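# Cap the marker and leave it on the table

## Task

Get the cap pushed fully onto the marker so the capped marker lies entirely on the table top. It does not count if the cap first seats fully while the robot is touching neither part. Neither the marker nor the cap may ever enter the marked zones around the arm bases, whether resting on the table or lifted. The result must hold by itself, not only because the robot is holding it. At the end, release both parts and move the grippers away.

## Robot and tools

Robot: two arms, left_arm and right_arm, each with six revolute joints and a parallel gripper. The names are only labels. In the shared scene frame, left_arm sits on the +y side. The origin is on the table surface midway between the arms, +x points out across the table and +z points up.

execute_actions takes {"actions": [...]} holding at most one item, and an optional "pictures" boolean that defaults to sending pictures.
- Empty list: no command, just reports the current state.
- Action: {"rows": [[14 numbers], ...], "steps": n}. It has 1 to 15 rows and n from 1 to 15 (15 if omitted). Each control step lasts 1/30 s and uses one row. If there are fewer rows than steps, the last row repeats.
- Wait: {"steps": n} with n up to 300 and no rows. It returns once n control steps have passed since the previous result, and your own reply time uses up part of that.
- A call that is rejected sends nothing to the robot.

Row layout: one flat list of 14 numbers covering both arms, even when only one arm moves. It begins with left_arm: waist, shoulder, elbow, wrist pitch, wrist yaw, wrist roll, gripper opening. It continues with right_arm in the same seven-number order.

The joint values are absolute target angles in radians, on the same scale as the Joint positions line. They are not offsets. Stated ranges:
- waist -2.880 to 2.880
- shoulder 0.000 to 3.142
- elbow 0.000 to 3.019
- wrist pitch -1.693 to 1.571
- wrist yaw -1.571 to 1.571
- wrist roll -2.094 to 2.094

The real limits may differ from these by up to 0.019 rad either way. A call is rejected if a target is more than 0.019 rad outside a range and also further out than that joint's last reported angle. Targets beyond the real limit get clipped to it, and then "joint sent to its limit" appears. That line can refer to an earlier action that is still running. If the line is missing, that does not prove there is more room.

The gripper opening is an absolute command from -1 (closed) to +1 (fully open, a pad gap of 0.094 m). Between the extremes, the fingers go to the point where grip_measured would read the value you commanded.

Motion limits: on every step, each joint's target is held within a fixed lead of its measured angle:
- waist 0.264
- shoulder 0.32
- elbow 0.276
- wrist pitch 0.33
- wrist yaw 0.186
- wrist roll 0.522

If the targets would move the gripper more than 70 mm away from where it is, all joints are scaled back toward their measured angles. Large moves therefore need several actions or rows that ramp up gradually.

Between calls the arms keep heading for the last row sent. They stop once everything has nearly stopped moving, which includes being blocked, or once any step is HELD. After that, only a new action makes them move further or press harder. Fingers that are already moving keep going.

Reading results:
- The state line `left_arm: …` | `right_arm: …` gives end_effector_position in metres and end_effector_quat_wxyz, both in the scene frame. The position is the point between the finger pads, about 1 cm behind the tips. The fingers point along the gripper's +z axis and close along its y axis. The reported position can be off, more so when the arm is stretched far.
- Joint positions and Joint velocities have one block per arm: the six joints (rad, rad/s), then the pad gap (m, m/s).
- grip_measured is the finger opening on the command scale. Each gripper has its own fixed error of about 1 mm.
- To hold an object, command an opening about 0.03 below grip_measured for a firm grip, or less below it for a lighter one. The force per pad is around 50–62 N. Very thin parts, under about 2 mm, get less grip. The first contact can produce a short spike in force.
- "joint command not followed": the clearance check changed or blocked some joint targets. The rest of the row still ran.
- HELD: marks each step on which part or all of your row was not sent.
- Joint torques: total drive output per joint, in Joint positions order without the gripper. They are nonzero even in free air and include offsets, scale errors, friction and noise, so read them only as rough hints about contact.
- MOTOR HOT appears from 85 °C. At 100 °C an OVER-TEMPERATURE FAULT releases that arm and its gripper until it cools, and the arm drops. Avoid long holds under load, including time spent thinking while holding.

zoom_image: {"camera": name, "region": [x0, y0, x1, y1]}. The region is in pixels of that camera's latest image, with (0,0) at the top left, and is at most 504x504. The cameras are cam_head_left, cam_head_right, cam_high, cam_low, cam_left_wrist and cam_right_wrist, all 504x504.

finished_scene: {"scene": current scene number}. Its result reports whether the goal was met and gives the next task, if there is one. Ending a reply without a tool call ends everything.

Things to avoid:
- Don't knock or place either object off the table.
- Keep both parts completely clear of the marked zones around the arm bases.
- Don't let the arms collide or press against each other.
- Avoid dropping, slipping, slamming and very hard pushes.
- The cap must go on while the robot is touching the marker or cap.
- Loose objects can sometimes get a brief push from outside, so recheck their positions.

Sequence: look first, grasp the marker and the cap, press the cap fully home, set the capped marker down flat on the table, open the grippers, move both arms away, then call finished_scene.

Each tool is called after "Request:" by a JSON object that holds its "name" and its "arguments", one argument or row to a line.

## Session

Request:
{"name": "execute_actions", "arguments": {
  "actions": []
}}

Scene clock: 0.00 s of 5100.00 s.
left_arm: end_effector_position=(+0.8114, +0.0841, +0.1335) grip_measured=+1.000 end_effector_quat_wxyz=(+0.509, +0.119, +0.834, -0.180) | right_arm: end_effector_position=(+0.3735, -0.3533, +0.2999) grip_measured=+1.000 end_effector_quat_wxyz=(+0.106, +0.159, +0.978, +0.087)
Joint positions: left_arm=[-0.287  2.237  1.837 -0.051  0.282 -0.064  0.094] | right_arm=[-0.061  1.068  1.179 -1.455 -0.158  0.252  0.094]
Joint velocities: left_arm=[-0.005  0.015 -0.027  0.007  0.007 -0.051  0.   ] | right_arm=[-0.015 -0.005 -0.017 -0.012  0.022  0.081  0.   ]
Joint torques (N m, as the arm reports them, + toward a larger angle): no reading
Motor temperatures (°C, as the motors report them): left_arm=[23 21 22 23 21 21] | right_arm=[21 23 22 23 25 25]

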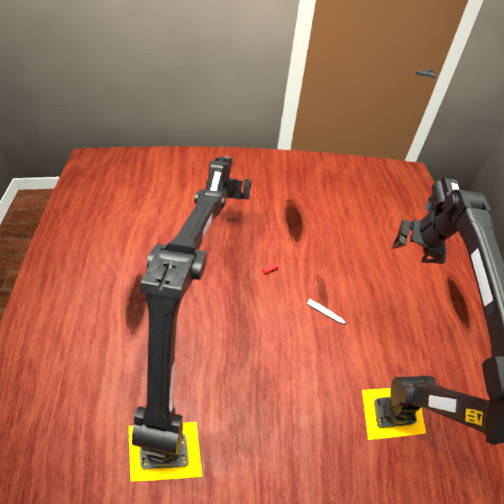

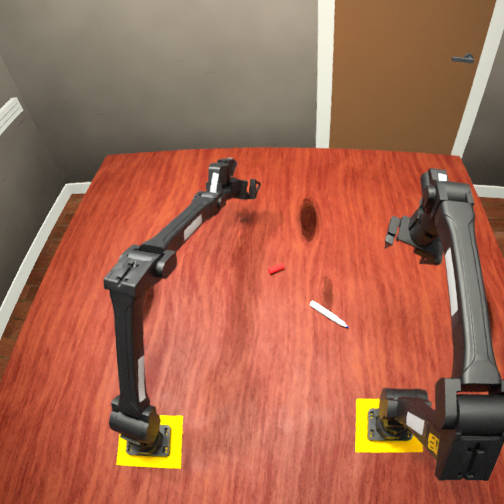

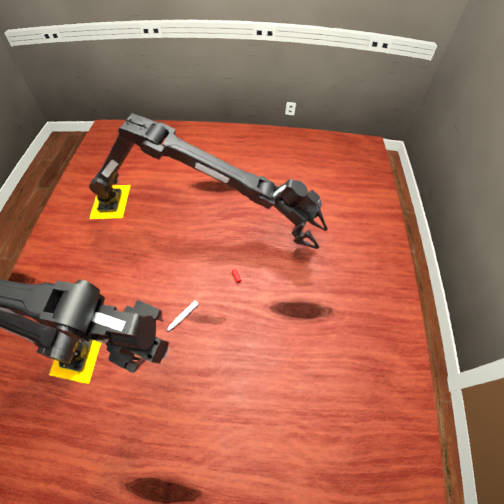

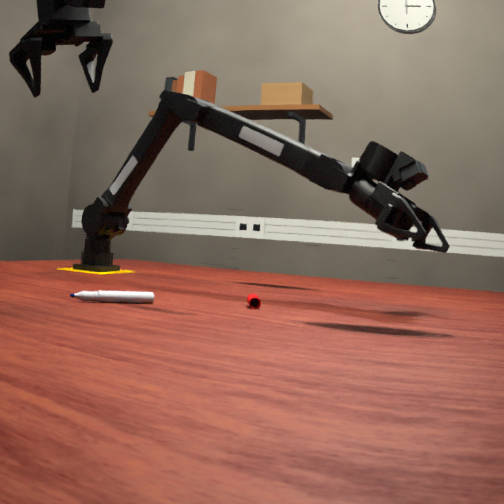

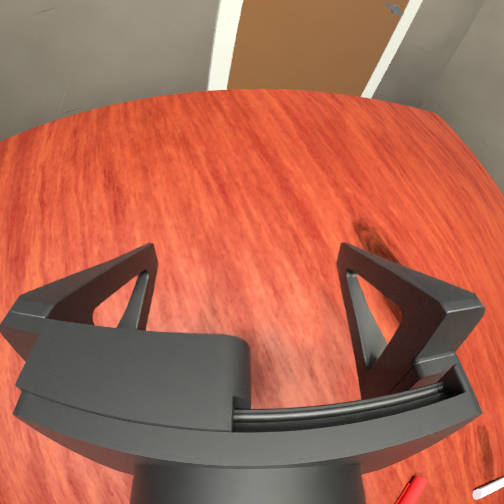

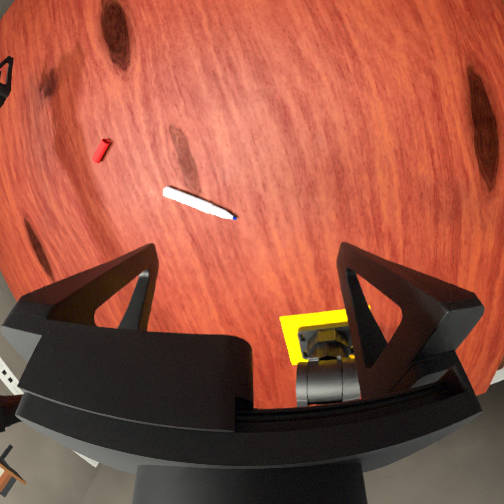

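Request:
{"name": "execute_actions", "arguments": {
  "actions": [
    {"rows":[[-0.287,1.4,1.3,-1.47,0,0,1,0,1.068,1.179,-1.455,0,0,1]],"steps":15}
  ],
  "pictures": false
}}

Request:
{"name": "execute_actions", "arguments": {
  "actions": [
    {"steps":60}
  ],
  "pictures": false
}}

Scene clock: 31.70 s of 5100.00 s.
left_arm: end_effector_position=(+0.5253, +0.1801, +0.1682) grip_measured=+1.000 end_effector_quat_wxyz=(+0.219, +0.070, +0.973, -0.026) | right_arm: end_effector_position=(+0.3728, -0.3598, +0.2978) grip_measured=+1.000 end_effector_quat_wxyz=(+0.113, +0.023, +0.993, +0.001)
Joint positions: left_arm=[-0.288  1.619  1.313 -0.819  0.008 -0.029  0.094] | right_arm=[-0.001  1.068  1.179 -1.455 -0.002  0.019  0.094]
Joint velocities: left_arm=[-0.015 -1.216 -0.066 -1.556 -0.095  0.037  0.   ] | right_arm=[-0.015  0.005  0.007  0.002 -0.066 -0.081  0.   ]
Joint torques (N m, as the arm reports them, + toward a larger angle): left_arm=[ -0.17 -16.22  10.01   0.44  -0.07   0.08] | right_arm=[ 0.75 -7.51 10.99  0.51  0.12 -0.02]
Motor temperatures (°C, as the motors report them): left_arm=[23 24 25 23 21 21] | right_arm=[21 23 26 23 25 25]
Steps of this call (steps 1 to 90: nothing new was sent; then 28.20 s passed at rest; steps 91 to 105: all 15 steps of this action). Readings (joint positions):
91: left_arm=[-0.288 2.220 1.814 -0.083 0.226 -0.059] | right_arm=[-0.052 1.068 1.179 -1.455 -0.077 0.213]
92: left_arm=[-0.288 2.181 1.757 -0.141 0.167 -0.054] | right_arm=[-0.042 1.068 1.179 -1.455 -0.028 0.172]
94: left_arm=[-0.288 2.092 1.632 -0.257 0.081 -0.047] | right_arm=[-0.018 1.068 1.179 -1.455 -0.006 0.114]
98: left_arm=[-0.288 1.910 1.424 -0.472 0.024 -0.037] | right_arm=[-0.001 1.068 1.179 -1.455 -0.003 0.052]
105: the state above

Scene clock: 33.70 s of 5100.00 s.
left_arm: end_effector_position=(+0.3579, +0.2100, +0.2253) grip_measured=+1.000 end_effector_quat_wxyz=(+0.000, +0.081, +0.997, -0.001) | right_arm: end_effector_position=(+0.3728, -0.3598, +0.2978) grip_measured=+1.000 end_effector_quat_wxyz=(+0.113, +0.019, +0.993, +0.000)
Joint positions: left_arm=[-0.288  1.411  1.295 -1.455  0.002 -0.009  0.094] | right_arm=[-0.001  1.068  1.179 -1.455 -0.002  0.011  0.094]
Joint velocities: left_arm=[-0.005 -0.005  0.002  0.012 -0.095 -0.051  0.   ] | right_arm=[-0.015 -0.015  0.007  0.002 -0.037 -0.022  0.   ]
Joint torques (N m, as the arm reports them, + toward a larger angle): left_arm=[ -0.17 -11.05  10.34  -0.61  -0.07   0.08] | right_arm=[ 1.08 -7.97 11.01  0.61  0.18  0.  ]
Motor temperatures (°C, as the motors report them): left_arm=[23 24 25 23 21 22] | right_arm=[21 23 26 23 25 25]
Steps of this call (steps 1 to 45: the robot went on to your last target; steps 46 to 60: nothing new was sent). Readings (joint positions):
1: left_arm=[-0.288 1.577 1.312 -0.878 0.006 -0.027] | right_arm=[-0.001 1.068 1.179 -1.455 -0.002 0.018]
2: left_arm=[-0.288 1.535 1.312 -0.948 0.005 -0.025] | right_arm=[-0.001 1.068 1.179 -1.455 -0.002 0.016]
4: left_arm=[-0.288 1.453 1.312 -1.123 0.004 -0.021] | right_arm=[-0.001 1.068 1.179 -1.455 -0.002 0.015]
8: left_arm=[-0.288 1.350 1.309 -1.416 0.002 -0.014] | right_arm=[-0.001 1.068 1.179 -1.455 -0.002 0.012]
60: the state above
All arms were judged still, so your last target was given up. Only a new action makes them travel on or press farther. Fingers that are still opening or closing keep moving.

Request:
{"name": "execute_actions", "arguments": {
  "actions": [
    {"rows":[[-0.287,1.4,1.3,-0.9,0,0,1,0.5,1.068,1.179,-1.455,0,0,1]],"steps":15}
  ],
  "pictures": false
}}

Request:
{"name": "execute_actions", "arguments": {
  "actions": [
    {"steps":20}
  ],
  "pictures": false
}}

Request:
{"name": "execute_actions", "arguments": {
  "actions": [
    {"rows":[[0.1,1.4,1.3,-0.9,0,0,1,0.5,1.068,0.9,-1.455,0,0,1]],"steps":15}
  ],
  "pictures": false
}}

Request:
{"name": "execute_actions", "arguments": {
  "actions": [
    {"steps":20}
  ]
}}

Scene clock: 49.50 s of 5100.00 s.
left_arm: end_effector_position=(+0.4772, +0.1894, +0.2555) grip_measured=+1.000 end_effector_quat_wxyz=(+0.258, +0.079, +0.963, -0.025) | right_arm: end_effector_position=(+0.3350, -0.1960, +0.2978) grip_measured=+1.000 end_effector_quat_wxyz=(+0.109, -0.234, +0.966, +0.028)
Joint positions: left_arm=[-0.288  1.407  1.284 -0.924  0.002 -0.009  0.094] | right_arm=[ 0.509  1.068  1.179 -1.455 -0.002  0.007  0.094]
Joint velocities: left_arm=[-0.015 -0.015  0.002 -0.022  0.095 -0.037  0.   ] | right_arm=[-0.2   -0.015 -0.002 -0.017  0.007  0.007  0.   ]
Joint torques (N m, as the arm reports them, + toward a larger angle): left_arm=[ -0.14 -11.55  12.3    1.9   -0.07   0.09] | right_arm=[ 1.09 -7.41 10.8   0.51  0.01  0.02]
Motor temperatures (°C, as the motors report them): left_arm=[23 23 25 23 21 22] | right_arm=[21 23 26 23 25 25]
Steps of this call (steps 1 to 90: nothing new was sent; then 12.30 s passed at rest; steps 91 to 105: all 15 steps of this action). Readings (joint positions):
91: left_arm=[-0.288 1.408 1.289 -1.395 0.002 -0.009] | right_arm=[0.019 1.068 1.179 -1.455 0.007 0.011]
92: left_arm=[-0.288 1.405 1.284 -1.290 0.002 -0.009] | right_arm=[0.065 1.068 1.179 -1.455 0.009 0.011]
94: left_arm=[-0.288 1.407 1.284 -1.086 0.002 -0.009] | right_arm=[0.203 1.068 1.179 -1.455 0.008 0.011]
98: left_arm=[-0.288 1.407 1.284 -0.934 0.002 -0.009] | right_arm=[0.493 1.068 1.179 -1.455 -0.004 0.009]
105: the state above

Scene clock: 50.17 s of 5100.00 s.
left_arm: end_effector_position=(+0.4772, +0.1894, +0.2555) grip_measured=+1.000 end_effector_quat_wxyz=(+0.258, +0.079, +0.963, -0.025) | right_arm: end_effector_position=(+0.3361, -0.1981, +0.2978) grip_measured=+1.000 end_effector_quat_wxyz=(+0.110, -0.230, +0.967, +0.028)
Joint positions: left_arm=[-0.288  1.407  1.284 -0.924  0.002 -0.009  0.094] | right_arm=[ 0.502  1.068  1.179 -1.455 -0.002  0.007  0.094]
Joint velocities: left_arm=[ 0.015 -0.005  0.007  0.012  0.007  0.022  0.   ] | right_arm=[ 0.005 -0.005 -0.002 -0.012  0.037  0.051  0.   ]
Joint torques (N m, as the arm reports them, + toward a larger angle): left_arm=[ -0.2  -11.62  12.27   1.9   -0.06   0.09] | right_arm=[ 0.71 -7.44 10.93  0.74  0.04 -0.02]
Motor temperatures (°C, as the motors report them): left_arm=[23 23 25 23 21 22] | right_arm=[21 23 26 23 25 25]
Steps of this call (steps 1 to 15: the robot went on to your last target; steps 16 to 20: nothing new was sent). Readings (joint positions):
1: left_arm=[-0.288 1.407 1.284 -0.924 0.002 -0.009] | right_arm=[0.504 1.068 1.179 -1.455 -0.002 0.007]
2: left_arm=[-0.288 1.407 1.284 -0.924 0.002 -0.009] | right_arm=[0.502 1.068 1.179 -1.455 -0.002 0.007]
4: left_arm=[-0.288 1.407 1.284 -0.924 0.002 -0.009] | right_arm=[0.502 1.068 1.179 -1.455 -0.002 0.007]
8: left_arm=[-0.288 1.407 1.284 -0.924 0.002 -0.009] | right_arm=[0.502 1.068 1.179 -1.455 -0.002 0.007]
20: the state above
All arms were judged still, so your last target was given up. Only a new action makes them travel on or press farther. Fingers that are still opening or closing keep moving.

Scene clock: 50.67 s of 5100.00 s.
left_arm: end_effector_position=(+0.4682, +0.4145, +0.2558) grip_measured=+1.000 end_effector_quat_wxyz=(+0.258, -0.128, +0.957, +0.034) | right_arm: end_effector_position=(+0.2670, -0.2336, +0.1749) grip_measured=+1.000 end_effector_quat_wxyz=(-0.040, -0.231, +0.972, -0.009)
Joint positions: left_arm=[ 0.139  1.407  1.284 -0.922 -0.004 -0.008  0.094] | right_arm=[ 0.502  1.076  0.875 -1.451 -0.002  0.007  0.094]
Joint velocities: left_arm=[-0.171  0.005 -0.022 -0.022  0.022  0.022  0.   ] | right_arm=[ 0.015 -0.015 -0.027 -0.002 -0.007 -0.007  0.   ]
Joint torques (N m, as the arm reports them, + toward a larger angle): left_arm=[ -3.1  -11.68  12.26   1.82   0.15   0.08] | right_arm=[ 0.76 -7.53 12.54 -0.2   0.1   0.02]
Motor temperatures (°C, as the motors report them): left_arm=[23 23 25 23 21 22] | right_arm=[21 23 26 23 25 25]
Steps of this call (steps 1 to 15: all 15 steps of this action). Readings (joint positions):
1: left_arm=[-0.279 1.407 1.284 -0.924 0.006 -0.008] | right_arm=[0.502 1.066 1.160 -1.450 -0.002 0.007]
2: left_arm=[-0.263 1.407 1.284 -0.924 0.007 -0.008] | right_arm=[0.502 1.056 1.122 -1.446 -0.002 0.007]
4: left_arm=[-0.200 1.407 1.284 -0.924 0.007 -0.008] | right_arm=[0.502 1.047 1.017 -1.446 -0.002 0.007]
8: left_arm=[-0.027 1.407 1.284 -0.924 0.006 -0.008] | right_arm=[0.502 1.070 0.879 -1.451 -0.002 0.007]
15: the state above

Scene clock: 51.33 s of 5100.00 s.
left_arm: end_effector_position=(+0.4723, +0.3980, +0.2558) grip_measured=+1.000 end_effector_quat_wxyz=(+0.259, -0.112, +0.959, +0.029) | right_arm: end_effector_position=(+0.2670, -0.2336, +0.1749) grip_measured=+1.000 end_effector_quat_wxyz=(-0.040, -0.231, +0.972, -0.009)
Joint positions: left_arm=[ 0.108  1.407  1.284 -0.922 -0.001 -0.008  0.094] | right_arm=[ 0.502  1.076  0.875 -1.451 -0.002  0.007  0.094]
Joint velocities: left_arm=[-0.015 -0.015  0.007 -0.002 -0.022 -0.022  0.   ] | right_arm=[ 0.005  0.015 -0.012 -0.002 -0.051 -0.007  0.   ]
Joint torques (N m, as the arm reports them, + toward a larger angle): left_arm=[ -1.06 -11.71  12.28   1.81   0.1    0.08] | right_arm=[ 0.72 -7.39 12.72 -0.23  0.1   0.02]
Motor temperatures (°C, as the motors report them): left_arm=[23 23 25 23 21 22] | right_arm=[21 23 26 23 25 25]
Steps of this call (steps 1 to 20: the robot went on to your last target). Readings (joint positions):
1: left_arm=[0.134 1.407 1.284 -0.922 -0.004 -0.008] | right_arm=[0.502 1.076 0.875 -1.451 -0.002 0.007]
2: left_arm=[0.128 1.407 1.284 -0.922 -0.003 -0.008] | right_arm=[0.502 1.076 0.875 -1.451 -0.002 0.007]
4: left_arm=[0.116 1.407 1.284 -0.922 -0.002 -0.008] | right_arm=[0.502 1.076 0.875 -1.451 -0.002 0.007]
8: left_arm=[0.108 1.407 1.284 -0.922 -0.001 -0.008] | right_arm=[0.502 1.076 0.875 -1.451 -0.002 0.007]
20: the state above

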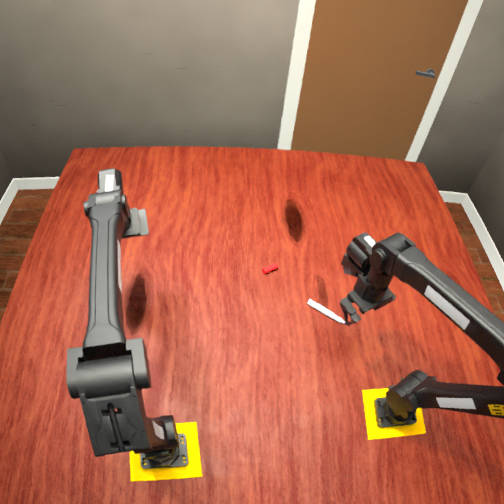

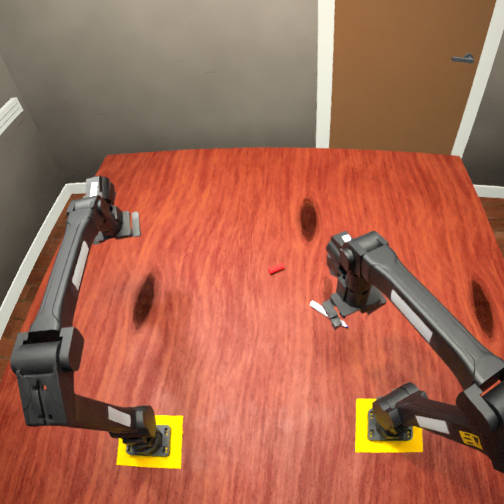

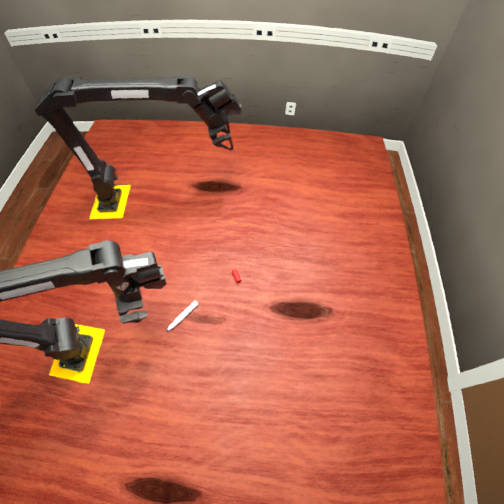

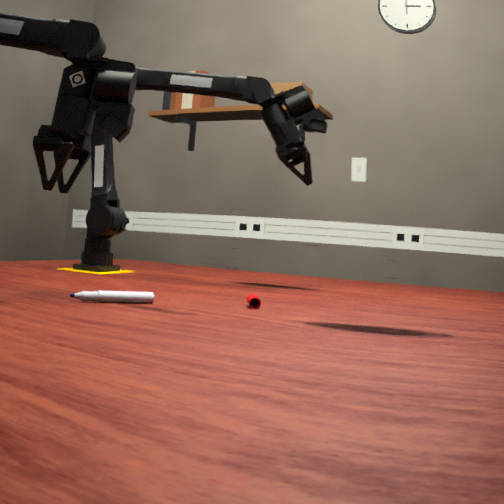

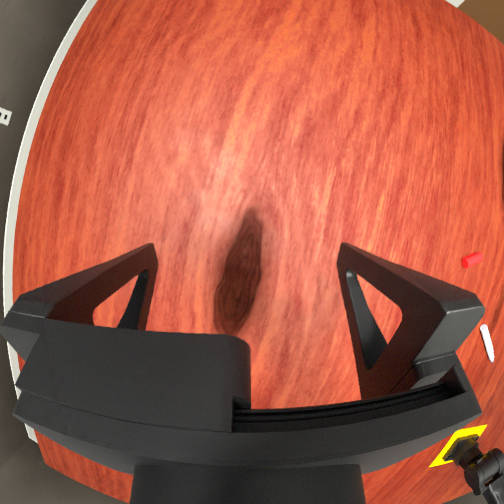

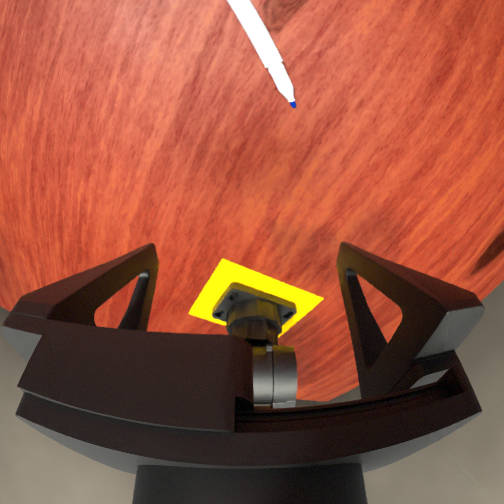

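Request:
{"name": "execute_actions", "arguments": {
  "actions": [
    {"rows":[[-0.1,1.55,1.42,-1.0,0,-0.5,1,0.51,1.16,0.92,-1.37,0,-0.1,1],[-0.1,1.55,1.42,-1.0,0,-0.5,1,0.51,1.16,0.92,-1.37,0,-0.1,1],[-0.1,1.55,1.42,-1.0,0,-0.5,1,0.51,1.16,0.92,-1.37,0,-0.1,1],[-0.1,1.55,1.42,-1.0,0,-0.5,1,0.51,1.16,0.92,-1.37,0,-0.1,1],[-0.3,1.7,1.55,-1.1,0,-1,1,0.53,1.27,0.96,-1.27,0,-0.2,1],[-0.3,1.7,1.55,-1.1,0,-1,1,0.53,1.27,0.96,-1.27,0,-0.2,1],[-0.3,1.7,1.55,-1.1,0,-1,1,0.53,1.27,0.96,-1.27,0,-0.2,1],[-0.3,1.7,1.55,-1.1,0,-1,1,0.53,1.27,0.96,-1.27,0,-0.2,1],[-0.614,2.01,1.79,-1.32,0,-2.05,1,0.549,1.42,1.0,-1.118,0,-0.42,1]],"steps":15}
  ],
  "pictures": false
}}

Request:
{"name": "execute_actions", "arguments": {
  "actions": [
    {"steps":45}
  ]
}}

Scene clock: 117.77 s of 5100.00 s.
left_arm: end_effector_position=(+0.5267, +0.1477, +0.1234) grip_measured=+1.000 end_effector_quat_wxyz=(+0.047, -0.226, +0.973, -0.020) | right_arm: end_effector_position=(+0.3624, -0.1666, +0.0949) grip_measured=+1.000 end_effector_quat_wxyz=(-0.016, -0.419, +0.908, -0.001)
Joint positions: left_arm=[-0.346  1.858  1.576 -1.187 -0.006 -0.686  0.094] | right_arm=[ 0.545  1.44   0.967 -1.129 -0.001 -0.347  0.094]
Joint velocities: left_arm=[-0.952  1.099  0.593 -0.427  0.007 -1.15   0.   ] | right_arm=[ 0.005  0.181  0.012 -0.012  0.051 -0.432  0.   ]
Joint torques (N m, as the arm reports them, + toward a larger angle): left_arm=[ -2.27 -19.39  13.73  -0.46   0.07  -0.1 ] | right_arm=[  1.23 -14.25  12.7    0.51   0.06   0.  ]
Motor temperatures (°C, as the motors report them): left_arm=[23 23 27 23 21 22] | right_arm=[21 23 28 23 25 25]
Steps of this call (steps 1 to 15: the robot went on to your last target; steps 16 to 90: nothing new was sent; then 62.93 s passed at rest; steps 91 to 105: all 15 steps of this action). Readings (joint positions):
91: left_arm=[0.100 1.413 1.288 -0.931 -0.005 -0.058] | right_arm=[0.502 1.081 0.875 -1.441 -0.002 -0.009]
92: left_arm=[0.085 1.425 1.301 -0.943 -0.006 -0.113] | right_arm=[0.502 1.091 0.877 -1.424 -0.002 -0.025]
94: left_arm=[0.032 1.465 1.330 -0.959 -0.006 -0.215] | right_arm=[0.502 1.123 0.880 -1.396 -0.002 -0.048]
98: left_arm=[-0.107 1.579 1.400 -1.011 -0.006 -0.403] | right_arm=[0.518 1.239 0.914 -1.302 -0.001 -0.130]
105: the state above

Scene clock: 119.27 s of 5100.00 s.
left_arm: end_effector_position=(+0.4922, -0.0137, +0.0906) grip_measured=+1.000 end_effector_quat_wxyz=(-0.003, -0.696, +0.718, +0.006) | right_arm: end_effector_position=(+0.3625, -0.1665, +0.0965) grip_measured=+1.000 end_effector_quat_wxyz=(-0.014, -0.447, +0.894, -0.000)
Joint positions: left_arm=[-0.617  2.021  1.742 -1.305  0.001 -2.041  0.094] | right_arm=[ 0.545  1.436  0.967 -1.129 -0.001 -0.409  0.094]
Joint velocities: left_arm=[-0.005 -0.015 -0.007 -0.022 -0.022 -0.037  0.   ] | right_arm=[ 0.005 -0.005  0.002  0.007 -0.037 -0.007  0.   ]
Joint torques (N m, as the arm reports them, + toward a larger angle): left_arm=[ -0.2  -20.64  13.87  -0.74  -0.12  -0.12] | right_arm=[  1.67 -13.71  12.72   0.58   0.03  -0.02]
Motor temperatures (°C, as the motors report them): left_arm=[23 23 27 23 21 22] | right_arm=[21 23 28 23 25 25]
Steps of this call (steps 1 to 45: the robot went on to your last target). Readings (joint positions):
1: left_arm=[-0.379 1.894 1.594 -1.200 -0.006 -0.728] | right_arm=[0.545 1.443 0.967 -1.129 -0.001 -0.360]
2: left_arm=[-0.412 1.925 1.610 -1.213 -0.006 -0.774] | right_arm=[0.545 1.442 0.967 -1.129 -0.001 -0.370]
4: left_arm=[-0.480 1.981 1.639 -1.242 -0.005 -0.889] | right_arm=[0.545 1.437 0.967 -1.129 -0.001 -0.384]
8: left_arm=[-0.603 2.050 1.702 -1.290 -0.000 -1.241] | right_arm=[0.545 1.436 0.967 -1.129 -0.001 -0.399]
45: the state above
All arms were judged still, so your last target was given up. Only a new action makes them travel on or press farther. Fingers that are still opening or closing keep moving.

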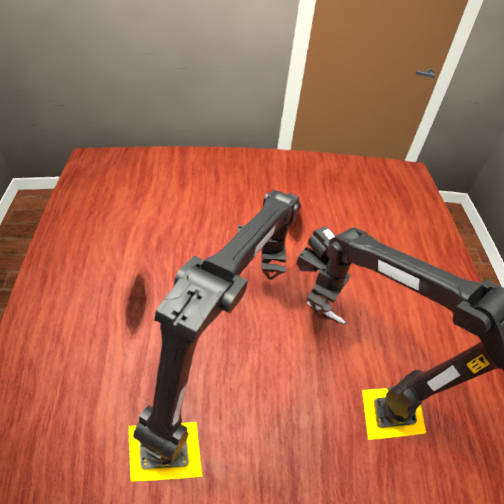

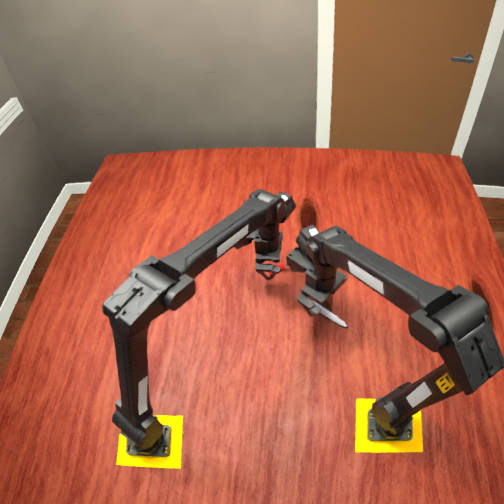

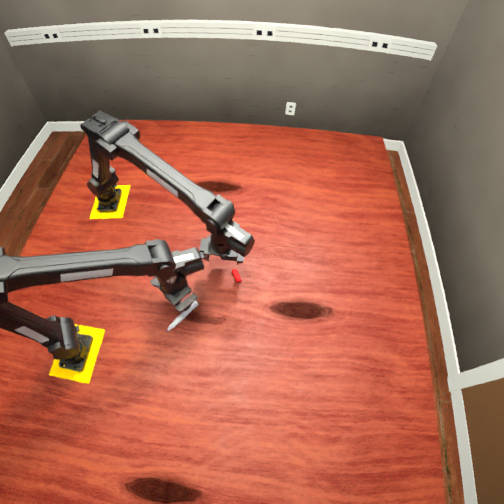

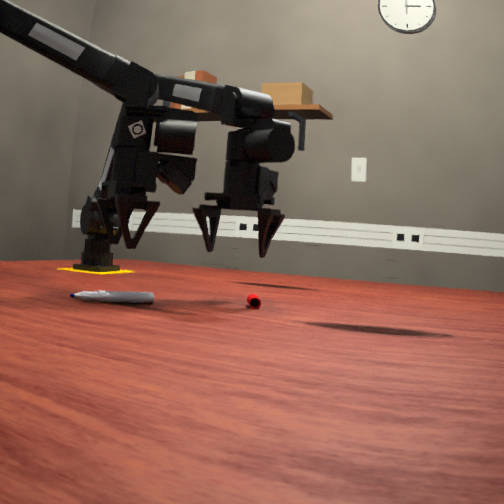

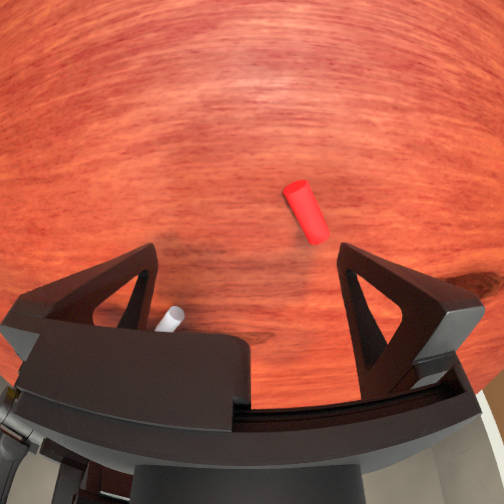

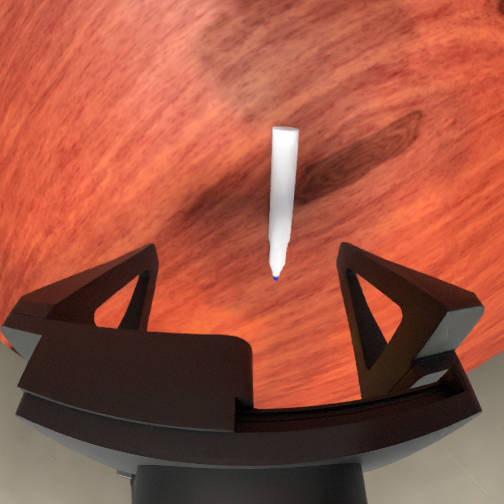

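Request:
{"name": "execute_actions", "arguments": {
  "actions": [
    {"rows":[[-0.59,2.03,1.78,-1.25,0.08,-2.03,1,0.54,1.46,1.0,-1.08,0,-0.43,1],[-0.59,2.03,1.78,-1.25,0.08,-2.03,1,0.54,1.46,1.0,-1.08,0,-0.43,1],[-0.59,2.03,1.78,-1.25,0.08,-2.03,1,0.54,1.46,1.0,-1.08,0,-0.43,1],[-0.57,2.045,1.76,-1.17,0.16,-2.02,1,0.53,1.5,1.01,-1.04,0,-0.44,1],[-0.57,2.045,1.76,-1.17,0.16,-2.02,1,0.53,1.5,1.01,-1.04,0,-0.44,1],[-0.57,2.045,1.76,-1.17,0.16,-2.02,1,0.53,1.5,1.01,-1.04,0,-0.44,1],[-0.54,2.06,1.74,-1.1,0.24,-2.01,1,0.52,1.54,1.015,-1.0,0,-0.45,1],[-0.54,2.06,1.74,-1.1,0.24,-2.01,1,0.52,1.54,1.015,-1.0,0,-0.45,1],[-0.54,2.06,1.74,-1.1,0.24,-2.01,1,0.52,1.54,1.015,-1.0,0,-0.45,1],[-0.521,2.078,1.725,-1.025,0.322,-2.0,1,0.513,1.57,1.015,-0.96,0,-0.45,1]],"steps":15}
  ],
  "pictures": false
}}

Request:
{"name": "execute_actions", "arguments": {
  "actions": [
    {"steps":20}
  ]
}}

Scene clock: 149.90 s of 5100.00 s.
left_arm: end_effector_position=(+0.5445, -0.0337, +0.0642) grip_measured=+1.000 end_effector_quat_wxyz=(-0.117, -0.698, +0.694, -0.136) | right_arm: end_effector_position=(+0.3980, -0.1591, +0.0513) grip_measured=+1.000 end_effector_quat_wxyz=(+0.002, -0.447, +0.895, +0.000)
Joint positions: left_arm=[-0.525  2.077  1.727 -1.046  0.318 -2.014  0.094] | right_arm=[ 0.518  1.567  0.977 -0.978 -0.001 -0.436  0.094]
Joint velocities: left_arm=[ 0.161  0.122 -0.076  0.046 -0.007  0.007  0.   ] | right_arm=[-0.024  0.063 -0.007  0.017 -0.051 -0.007  0.   ]
Joint torques (N m, as the arm reports them, + toward a larger angle): left_arm=[ -0.82 -21.12   9.71   0.94   0.36   0.08] | right_arm=[  0.3  -13.86  12.56   0.68   0.09  -0.07]
Motor temperatures (°C, as the motors report them): left_arm=[23 24 28 23 21 22] | right_arm=[21 24 28 23 25 25]
Steps of this call (steps 1 to 90: nothing new was sent; then 27.13 s passed at rest; steps 91 to 105: all 15 steps of this action). Readings (joint positions):
91: left_arm=[-0.615 2.021 1.742 -1.298 0.040 -2.041] | right_arm=[0.545 1.436 0.967 -1.124 -0.001 -0.411]
92: left_arm=[-0.614 2.022 1.742 -1.286 0.064 -2.040] | right_arm=[0.545 1.436 0.967 -1.114 -0.001 -0.412]
94: left_arm=[-0.609 2.023 1.742 -1.257 0.117 -2.039] | right_arm=[0.545 1.440 0.967 -1.094 -0.001 -0.417]
98: left_arm=[-0.587 2.036 1.741 -1.159 0.224 -2.030] | right_arm=[0.537 1.483 0.975 -1.041 -0.001 -0.428]
105: the state above

Scene clock: 150.57 s of 5100.00 s.
left_arm: end_effector_position=(+0.5449, -0.0279, +0.0559) grip_measured=+1.000 end_effector_quat_wxyz=(-0.120, -0.700, +0.692, -0.131) | right_arm: end_effector_position=(+0.3987, -0.1588, +0.0512) grip_measured=+1.000 end_effector_quat_wxyz=(+0.003, -0.448, +0.894, +0.000)
Joint positions: left_arm=[-0.517  2.086  1.721 -1.043  0.32  -2.009  0.094] | right_arm=[ 0.518  1.568  0.978 -0.976 -0.001 -0.439  0.094]
Joint velocities: left_arm=[-0.005 -0.015 -0.017  0.007  0.037 -0.007  0.   ] | right_arm=[-0.024 -0.005 -0.007  0.017 -0.037  0.022  0.   ]
Joint torques (N m, as the arm reports them, + toward a larger angle): left_arm=[ -0.63 -21.22   9.86   0.98   0.27   0.09] | right_arm=[  0.78 -13.23  12.39   0.67  -0.01  -0.06]
Motor temperatures (°C, as the motors report them): left_arm=[23 24 28 23 21 22] | right_arm=[21 24 28 23 25 25]
Steps of this call (steps 1 to 15: the robot went on to your last target; steps 16 to 20: nothing new was sent). Readings (joint positions):
1: left_arm=[-0.520 2.081 1.725 -1.045 0.318 -2.013] | right_arm=[0.518 1.568 0.977 -0.977 -0.001 -0.437]
2: left_arm=[-0.518 2.084 1.723 -1.045 0.318 -2.012] | right_arm=[0.518 1.568 0.977 -0.977 -0.001 -0.437]
4: left_arm=[-0.517 2.086 1.721 -1.045 0.318 -2.011] | right_arm=[0.518 1.568 0.978 -0.976 -0.001 -0.438]
8: left_arm=[-0.517 2.086 1.721 -1.043 0.320 -2.010] | right_arm=[0.518 1.568 0.978 -0.976 -0.001 -0.439]
20: the state above
All arms were judged still, so your last target was given up. Only a new action makes them travel on or press farther. Fingers that are still opening or closing keep moving.

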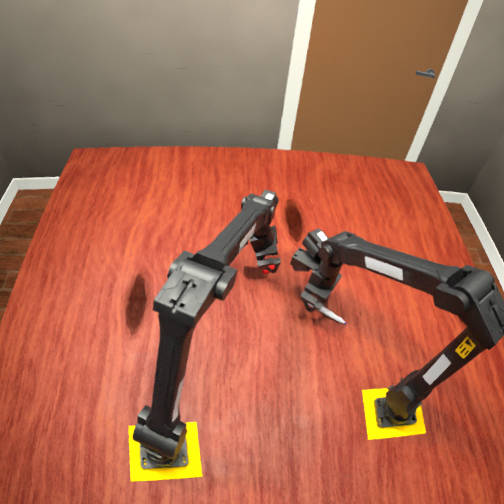

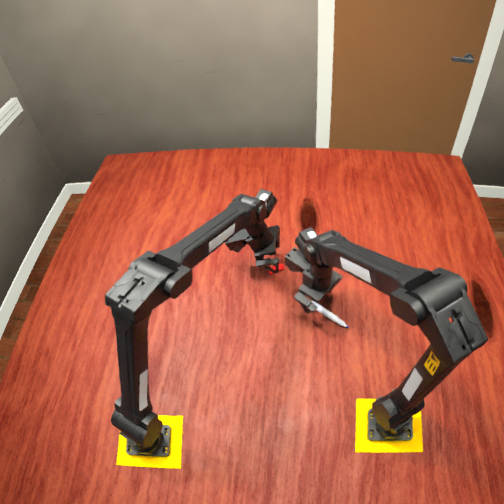

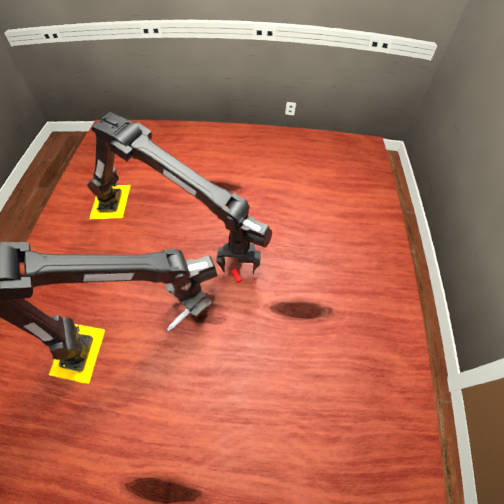

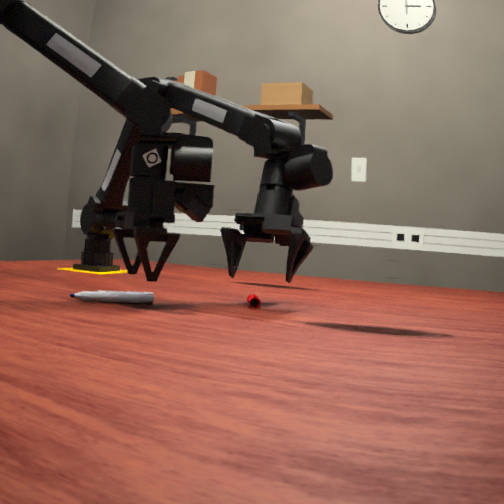

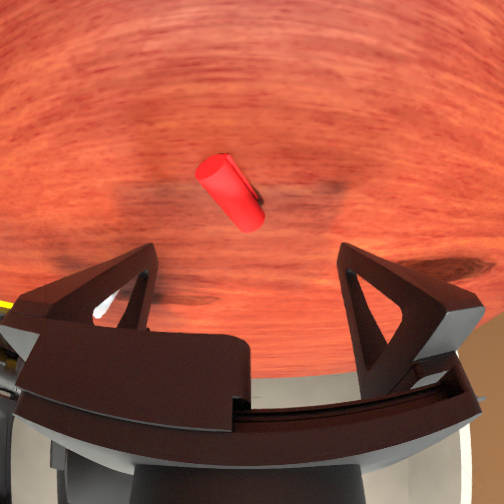

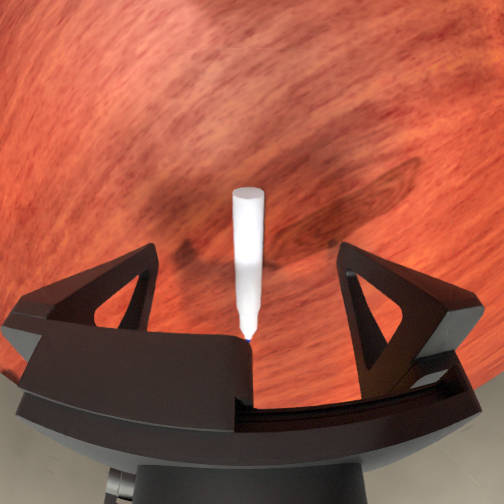

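Request:
{"name": "execute_actions", "arguments": {
  "actions": [
    {"rows":[[-0.523,2.083,1.71,-1.01,0.322,-2.02,1,0.511,1.58,0.98,-0.94,0,-0.45,0.8],[-0.523,2.083,1.71,-1.01,0.322,-2.02,1,0.511,1.58,0.98,-0.94,0,-0.45,0.7],[-0.523,2.083,1.71,-1.01,0.322,-2.02,1,0.511,1.58,0.98,-0.94,0,-0.45,0.6],[-0.525,2.09,1.69,-0.99,0.322,-2.02,0.8,0.508,1.59,0.96,-0.91,0,-0.45,0.5],[-0.525,2.09,1.69,-0.99,0.322,-2.02,0.8,0.508,1.59,0.96,-0.91,0,-0.45,0.4],[-0.525,2.09,1.69,-0.99,0.322,-2.02,0.8,0.508,1.59,0.96,-0.91,0,-0.45,0.3],[-0.527,2.095,1.675,-0.975,0.322,-2.02,0.6,0.506,1.6,0.945,-0.885,0,-0.45,0.2],[-0.527,2.095,1.675,-0.975,0.322,-2.02,0.6,0.506,1.6,0.945,-0.885,0,-0.45,0.2],[-0.527,2.095,1.675,-0.975,0.322,-2.02,0.6,0.506,1.6,0.945,-0.885,0,-0.45,0.2],[-0.528,2.10,1.66,-0.96,0.322,-2.02,0.6,0.504,1.61,0.93,-0.863,0,-0.45,0.2]],"steps":15}
  ],
  "pictures": false
}}

Request:
{"name": "execute_actions", "arguments": {
  "actions": [
    {"steps":15}
  ]
}}

Scene clock: 170.87 s of 5100.00 s.
left_arm: end_effector_position=(+0.5357, -0.0240, +0.0267) grip_measured=+0.603 end_effector_quat_wxyz=(-0.122, -0.701, +0.691, -0.126) | right_arm: end_effector_position=(+0.3991, -0.1615, +0.0279) grip_measured=+0.202 end_effector_quat_wxyz=(+0.014, -0.445, +0.895, +0.001)
Joint positions: left_arm=[-0.517  2.098  1.659 -0.98   0.32  -2.011  0.075] | right_arm=[ 0.511  1.592  0.932 -0.882 -0.001 -0.439  0.056]
Joint velocities: left_arm=[-0.015  0.044 -0.007  0.017  0.037  0.022 -0.001] | right_arm=[-0.005  0.073 -0.027  0.022  0.022 -0.081  0.   ]
Joint torques (N m, as the arm reports them, + toward a larger angle): left_arm=[ -1.21 -20.31   9.35   1.03   0.27  -0.14] | right_arm=[  0.7  -12.54   8.57   0.89   0.05  -0.01]
Motor temperatures (°C, as the motors report them): left_arm=[23 25 27 23 21 22] | right_arm=[21 24 28 23 25 25]
Steps of this call (steps 1 to 90: nothing new was sent; then 16.80 s passed at rest; steps 91 to 105: all 15 steps of this action). Readings (joint positions):
91: left_arm=[-0.517 2.086 1.719 -1.040 0.320 -2.009] | right_arm=[0.518 1.568 0.978 -0.972 -0.001 -0.439]
92: left_arm=[-0.517 2.086 1.718 -1.035 0.320 -2.010] | right_arm=[0.518 1.568 0.978 -0.967 -0.001 -0.439]
94: left_arm=[-0.517 2.086 1.710 -1.025 0.320 -2.010] | right_arm=[0.518 1.568 0.976 -0.953 -0.001 -0.439]
98: left_arm=[-0.517 2.088 1.685 -1.001 0.320 -2.010] | right_arm=[0.516 1.569 0.960 -0.915 -0.001 -0.439]
105: the state above

Scene clock: 171.37 s of 5100.00 s.
left_arm: end_effector_position=(+0.5359, -0.0241, +0.0252) grip_measured=+0.603 end_effector_quat_wxyz=(-0.122, -0.701, +0.691, -0.126) | right_arm: end_effector_position=(+0.3990, -0.1616, +0.0265) grip_measured=+0.202 end_effector_quat_wxyz=(+0.014, -0.445, +0.895, +0.001)
Joint positions: left_arm=[-0.517  2.1    1.659 -0.978  0.32  -2.011  0.075] | right_arm=[ 0.511  1.594  0.931 -0.88  -0.001 -0.439  0.056]
Joint velocities: left_arm=[ 0.005  0.005 -0.002 -0.017 -0.022 -0.066  0.001] | right_arm=[-0.024  0.005 -0.002 -0.017 -0.022  0.051 -0.001]
Joint torques (N m, as the arm reports them, + toward a larger angle): left_arm=[ -1.2  -20.28   9.28   0.96   0.27  -0.13] | right_arm=[  0.84 -12.4    8.44   0.72   0.09  -0.01]
Motor temperatures (°C, as the motors report them): left_arm=[23 25 27 23 21 22] | right_arm=[21 24 28 23 25 25]
Steps of this call (steps 1 to 15: the robot went on to your last target). Readings (joint positions):
1: left_arm=[-0.517 2.100 1.659 -0.980 0.320 -2.011] | right_arm=[0.511 1.594 0.931 -0.882 -0.001 -0.439]
2: left_arm=[-0.517 2.100 1.659 -0.979 0.320 -2.011] | right_arm=[0.511 1.594 0.931 -0.881 -0.001 -0.439]
4: left_arm=[-0.517 2.100 1.659 -0.979 0.320 -2.011] | right_arm=[0.511 1.594 0.931 -0.880 -0.001 -0.439]
8: left_arm=[-0.517 2.100 1.659 -0.978 0.320 -2.011] | right_arm=[0.511 1.594 0.931 -0.880 -0.001 -0.439]
15: the state above
All arms were judged still, so your last target was given up. Only a new action makes them travel on or press farther. Fingers that are still opening or closing keep moving.

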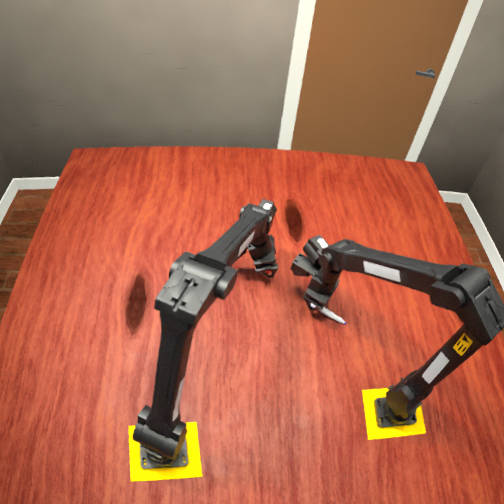

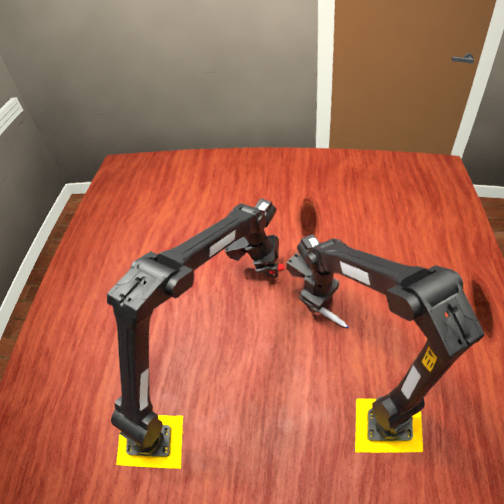

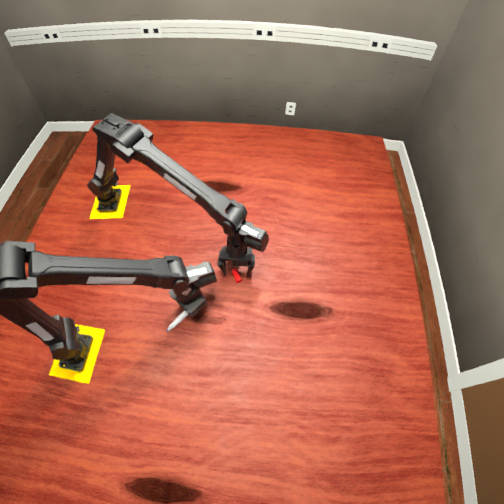

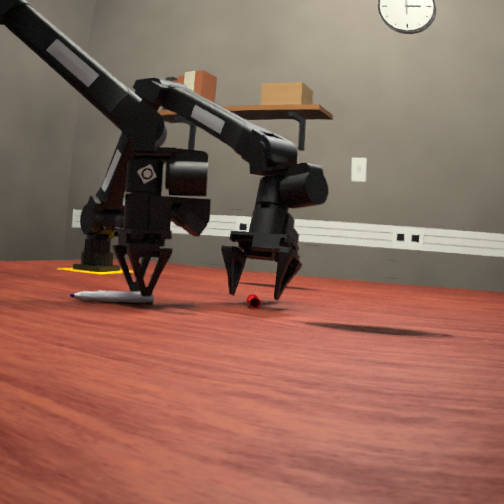

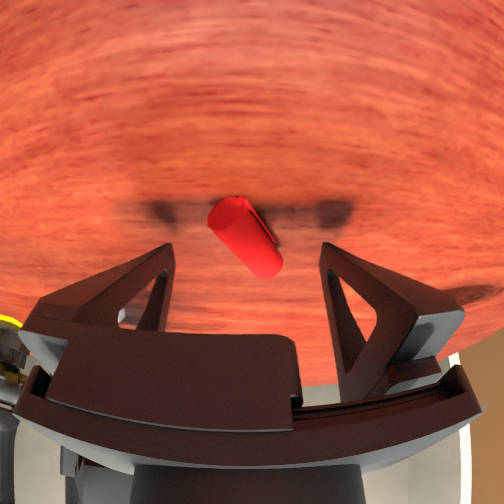

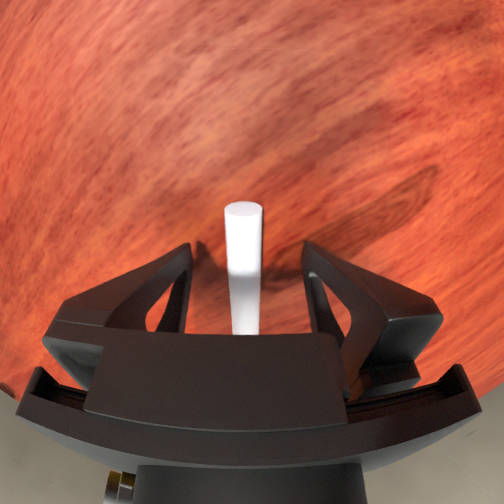

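Request:
{"name": "execute_actions", "arguments": {
  "actions": [
    {"rows":[[-0.535,2.105,1.66,-0.955,0.322,-2.02,0.5,0.504,1.615,0.925,-0.863,0,-0.45,0.1],[-0.54,2.11,1.66,-0.95,0.322,-2.02,0.5,0.504,1.62,0.92,-0.863,0,-0.45,0.0],[-0.543,2.116,1.66,-0.945,0.322,-2.02,0.4,0.504,1.627,0.916,-0.863,0,-0.45,-0.1]],"steps":15}
  ]
}}

Scene clock: 185.47 s of 5100.00 s.
left_arm: end_effector_position=(+0.5331, -0.0335, +0.0178) grip_measured=+0.403 end_effector_quat_wxyz=(-0.122, -0.696, +0.696, -0.126) | right_arm: end_effector_position=(+0.3928, -0.1649, +0.0177) grip_measured=-0.098 end_effector_quat_wxyz=(+0.002, -0.446, +0.895, +0.000)
Joint positions: left_arm=[-0.531  2.113  1.659 -0.964  0.32  -2.011  0.066] | right_arm=[ 0.511  1.608  0.919 -0.878 -0.001 -0.439  0.042]
Joint velocities: left_arm=[-0.005  0.005 -0.007  0.007  0.007 -0.051 -0.   ] | right_arm=[-0.005  0.005  0.007  0.017  0.037  0.037  0.   ]
Joint torques (N m, as the arm reports them, + toward a larger angle): left_arm=[ -1.39 -20.25   9.22   0.99   0.27  -0.13] | right_arm=[  0.14 -11.9    7.87   0.82   0.04  -0.06]
Motor temperatures (°C, as the motors report them): left_arm=[23 25 26 23 21 22] | right_arm=[21 24 27 23 25 25]
Steps of this call (steps 1 to 90: nothing new was sent; then 10.60 s passed at rest; steps 91 to 105: all 15 steps of this action). Readings (joint positions):
91: left_arm=[-0.517 2.100 1.659 -0.977 0.320 -2.011] | right_arm=[0.511 1.594 0.931 -0.880 -0.001 -0.439]
92: left_arm=[-0.517 2.101 1.659 -0.975 0.320 -2.011] | right_arm=[0.511 1.594 0.930 -0.879 -0.001 -0.439]
94: left_arm=[-0.519 2.102 1.659 -0.968 0.320 -2.011] | right_arm=[0.511 1.596 0.927 -0.878 -0.001 -0.439]
98: left_arm=[-0.527 2.108 1.659 -0.964 0.320 -2.011] | right_arm=[0.511 1.604 0.920 -0.878 -0.001 -0.439]
105: the state above

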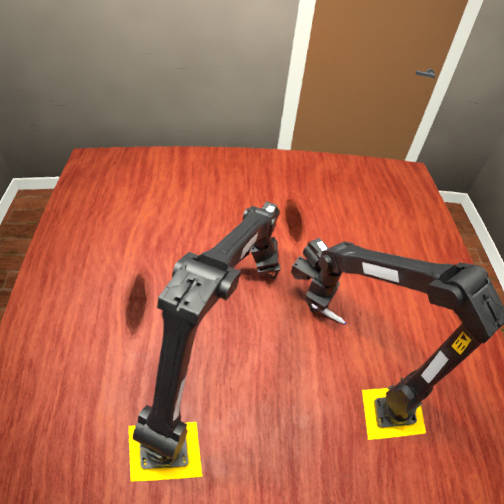

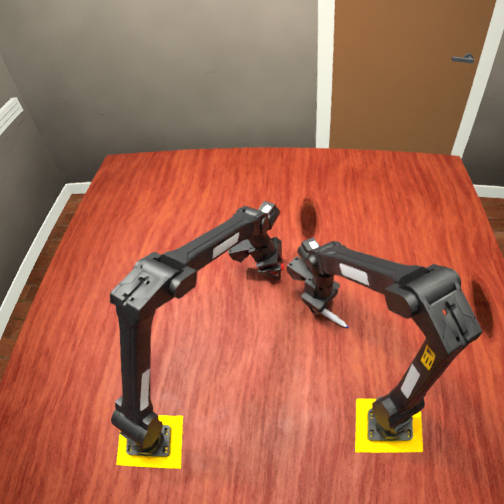

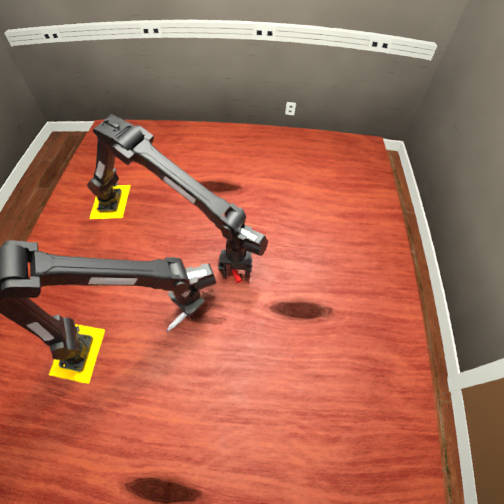

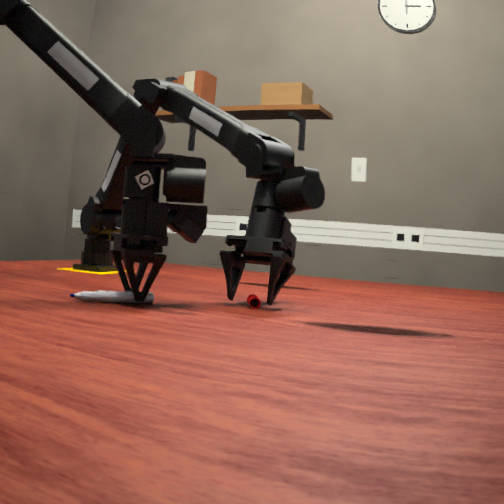

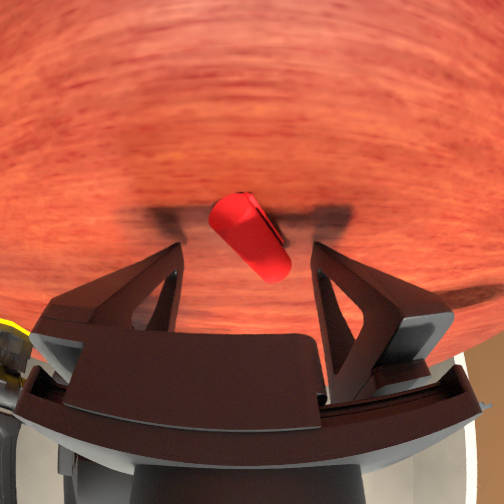

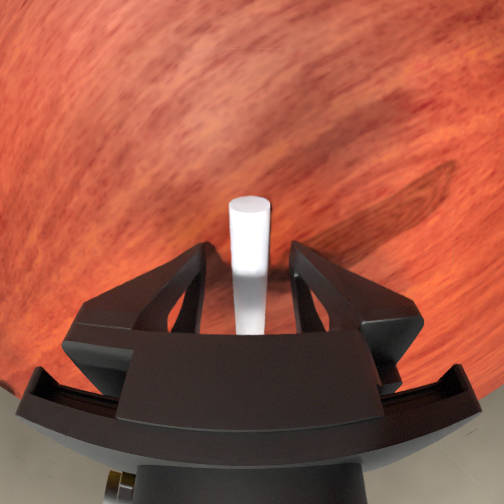

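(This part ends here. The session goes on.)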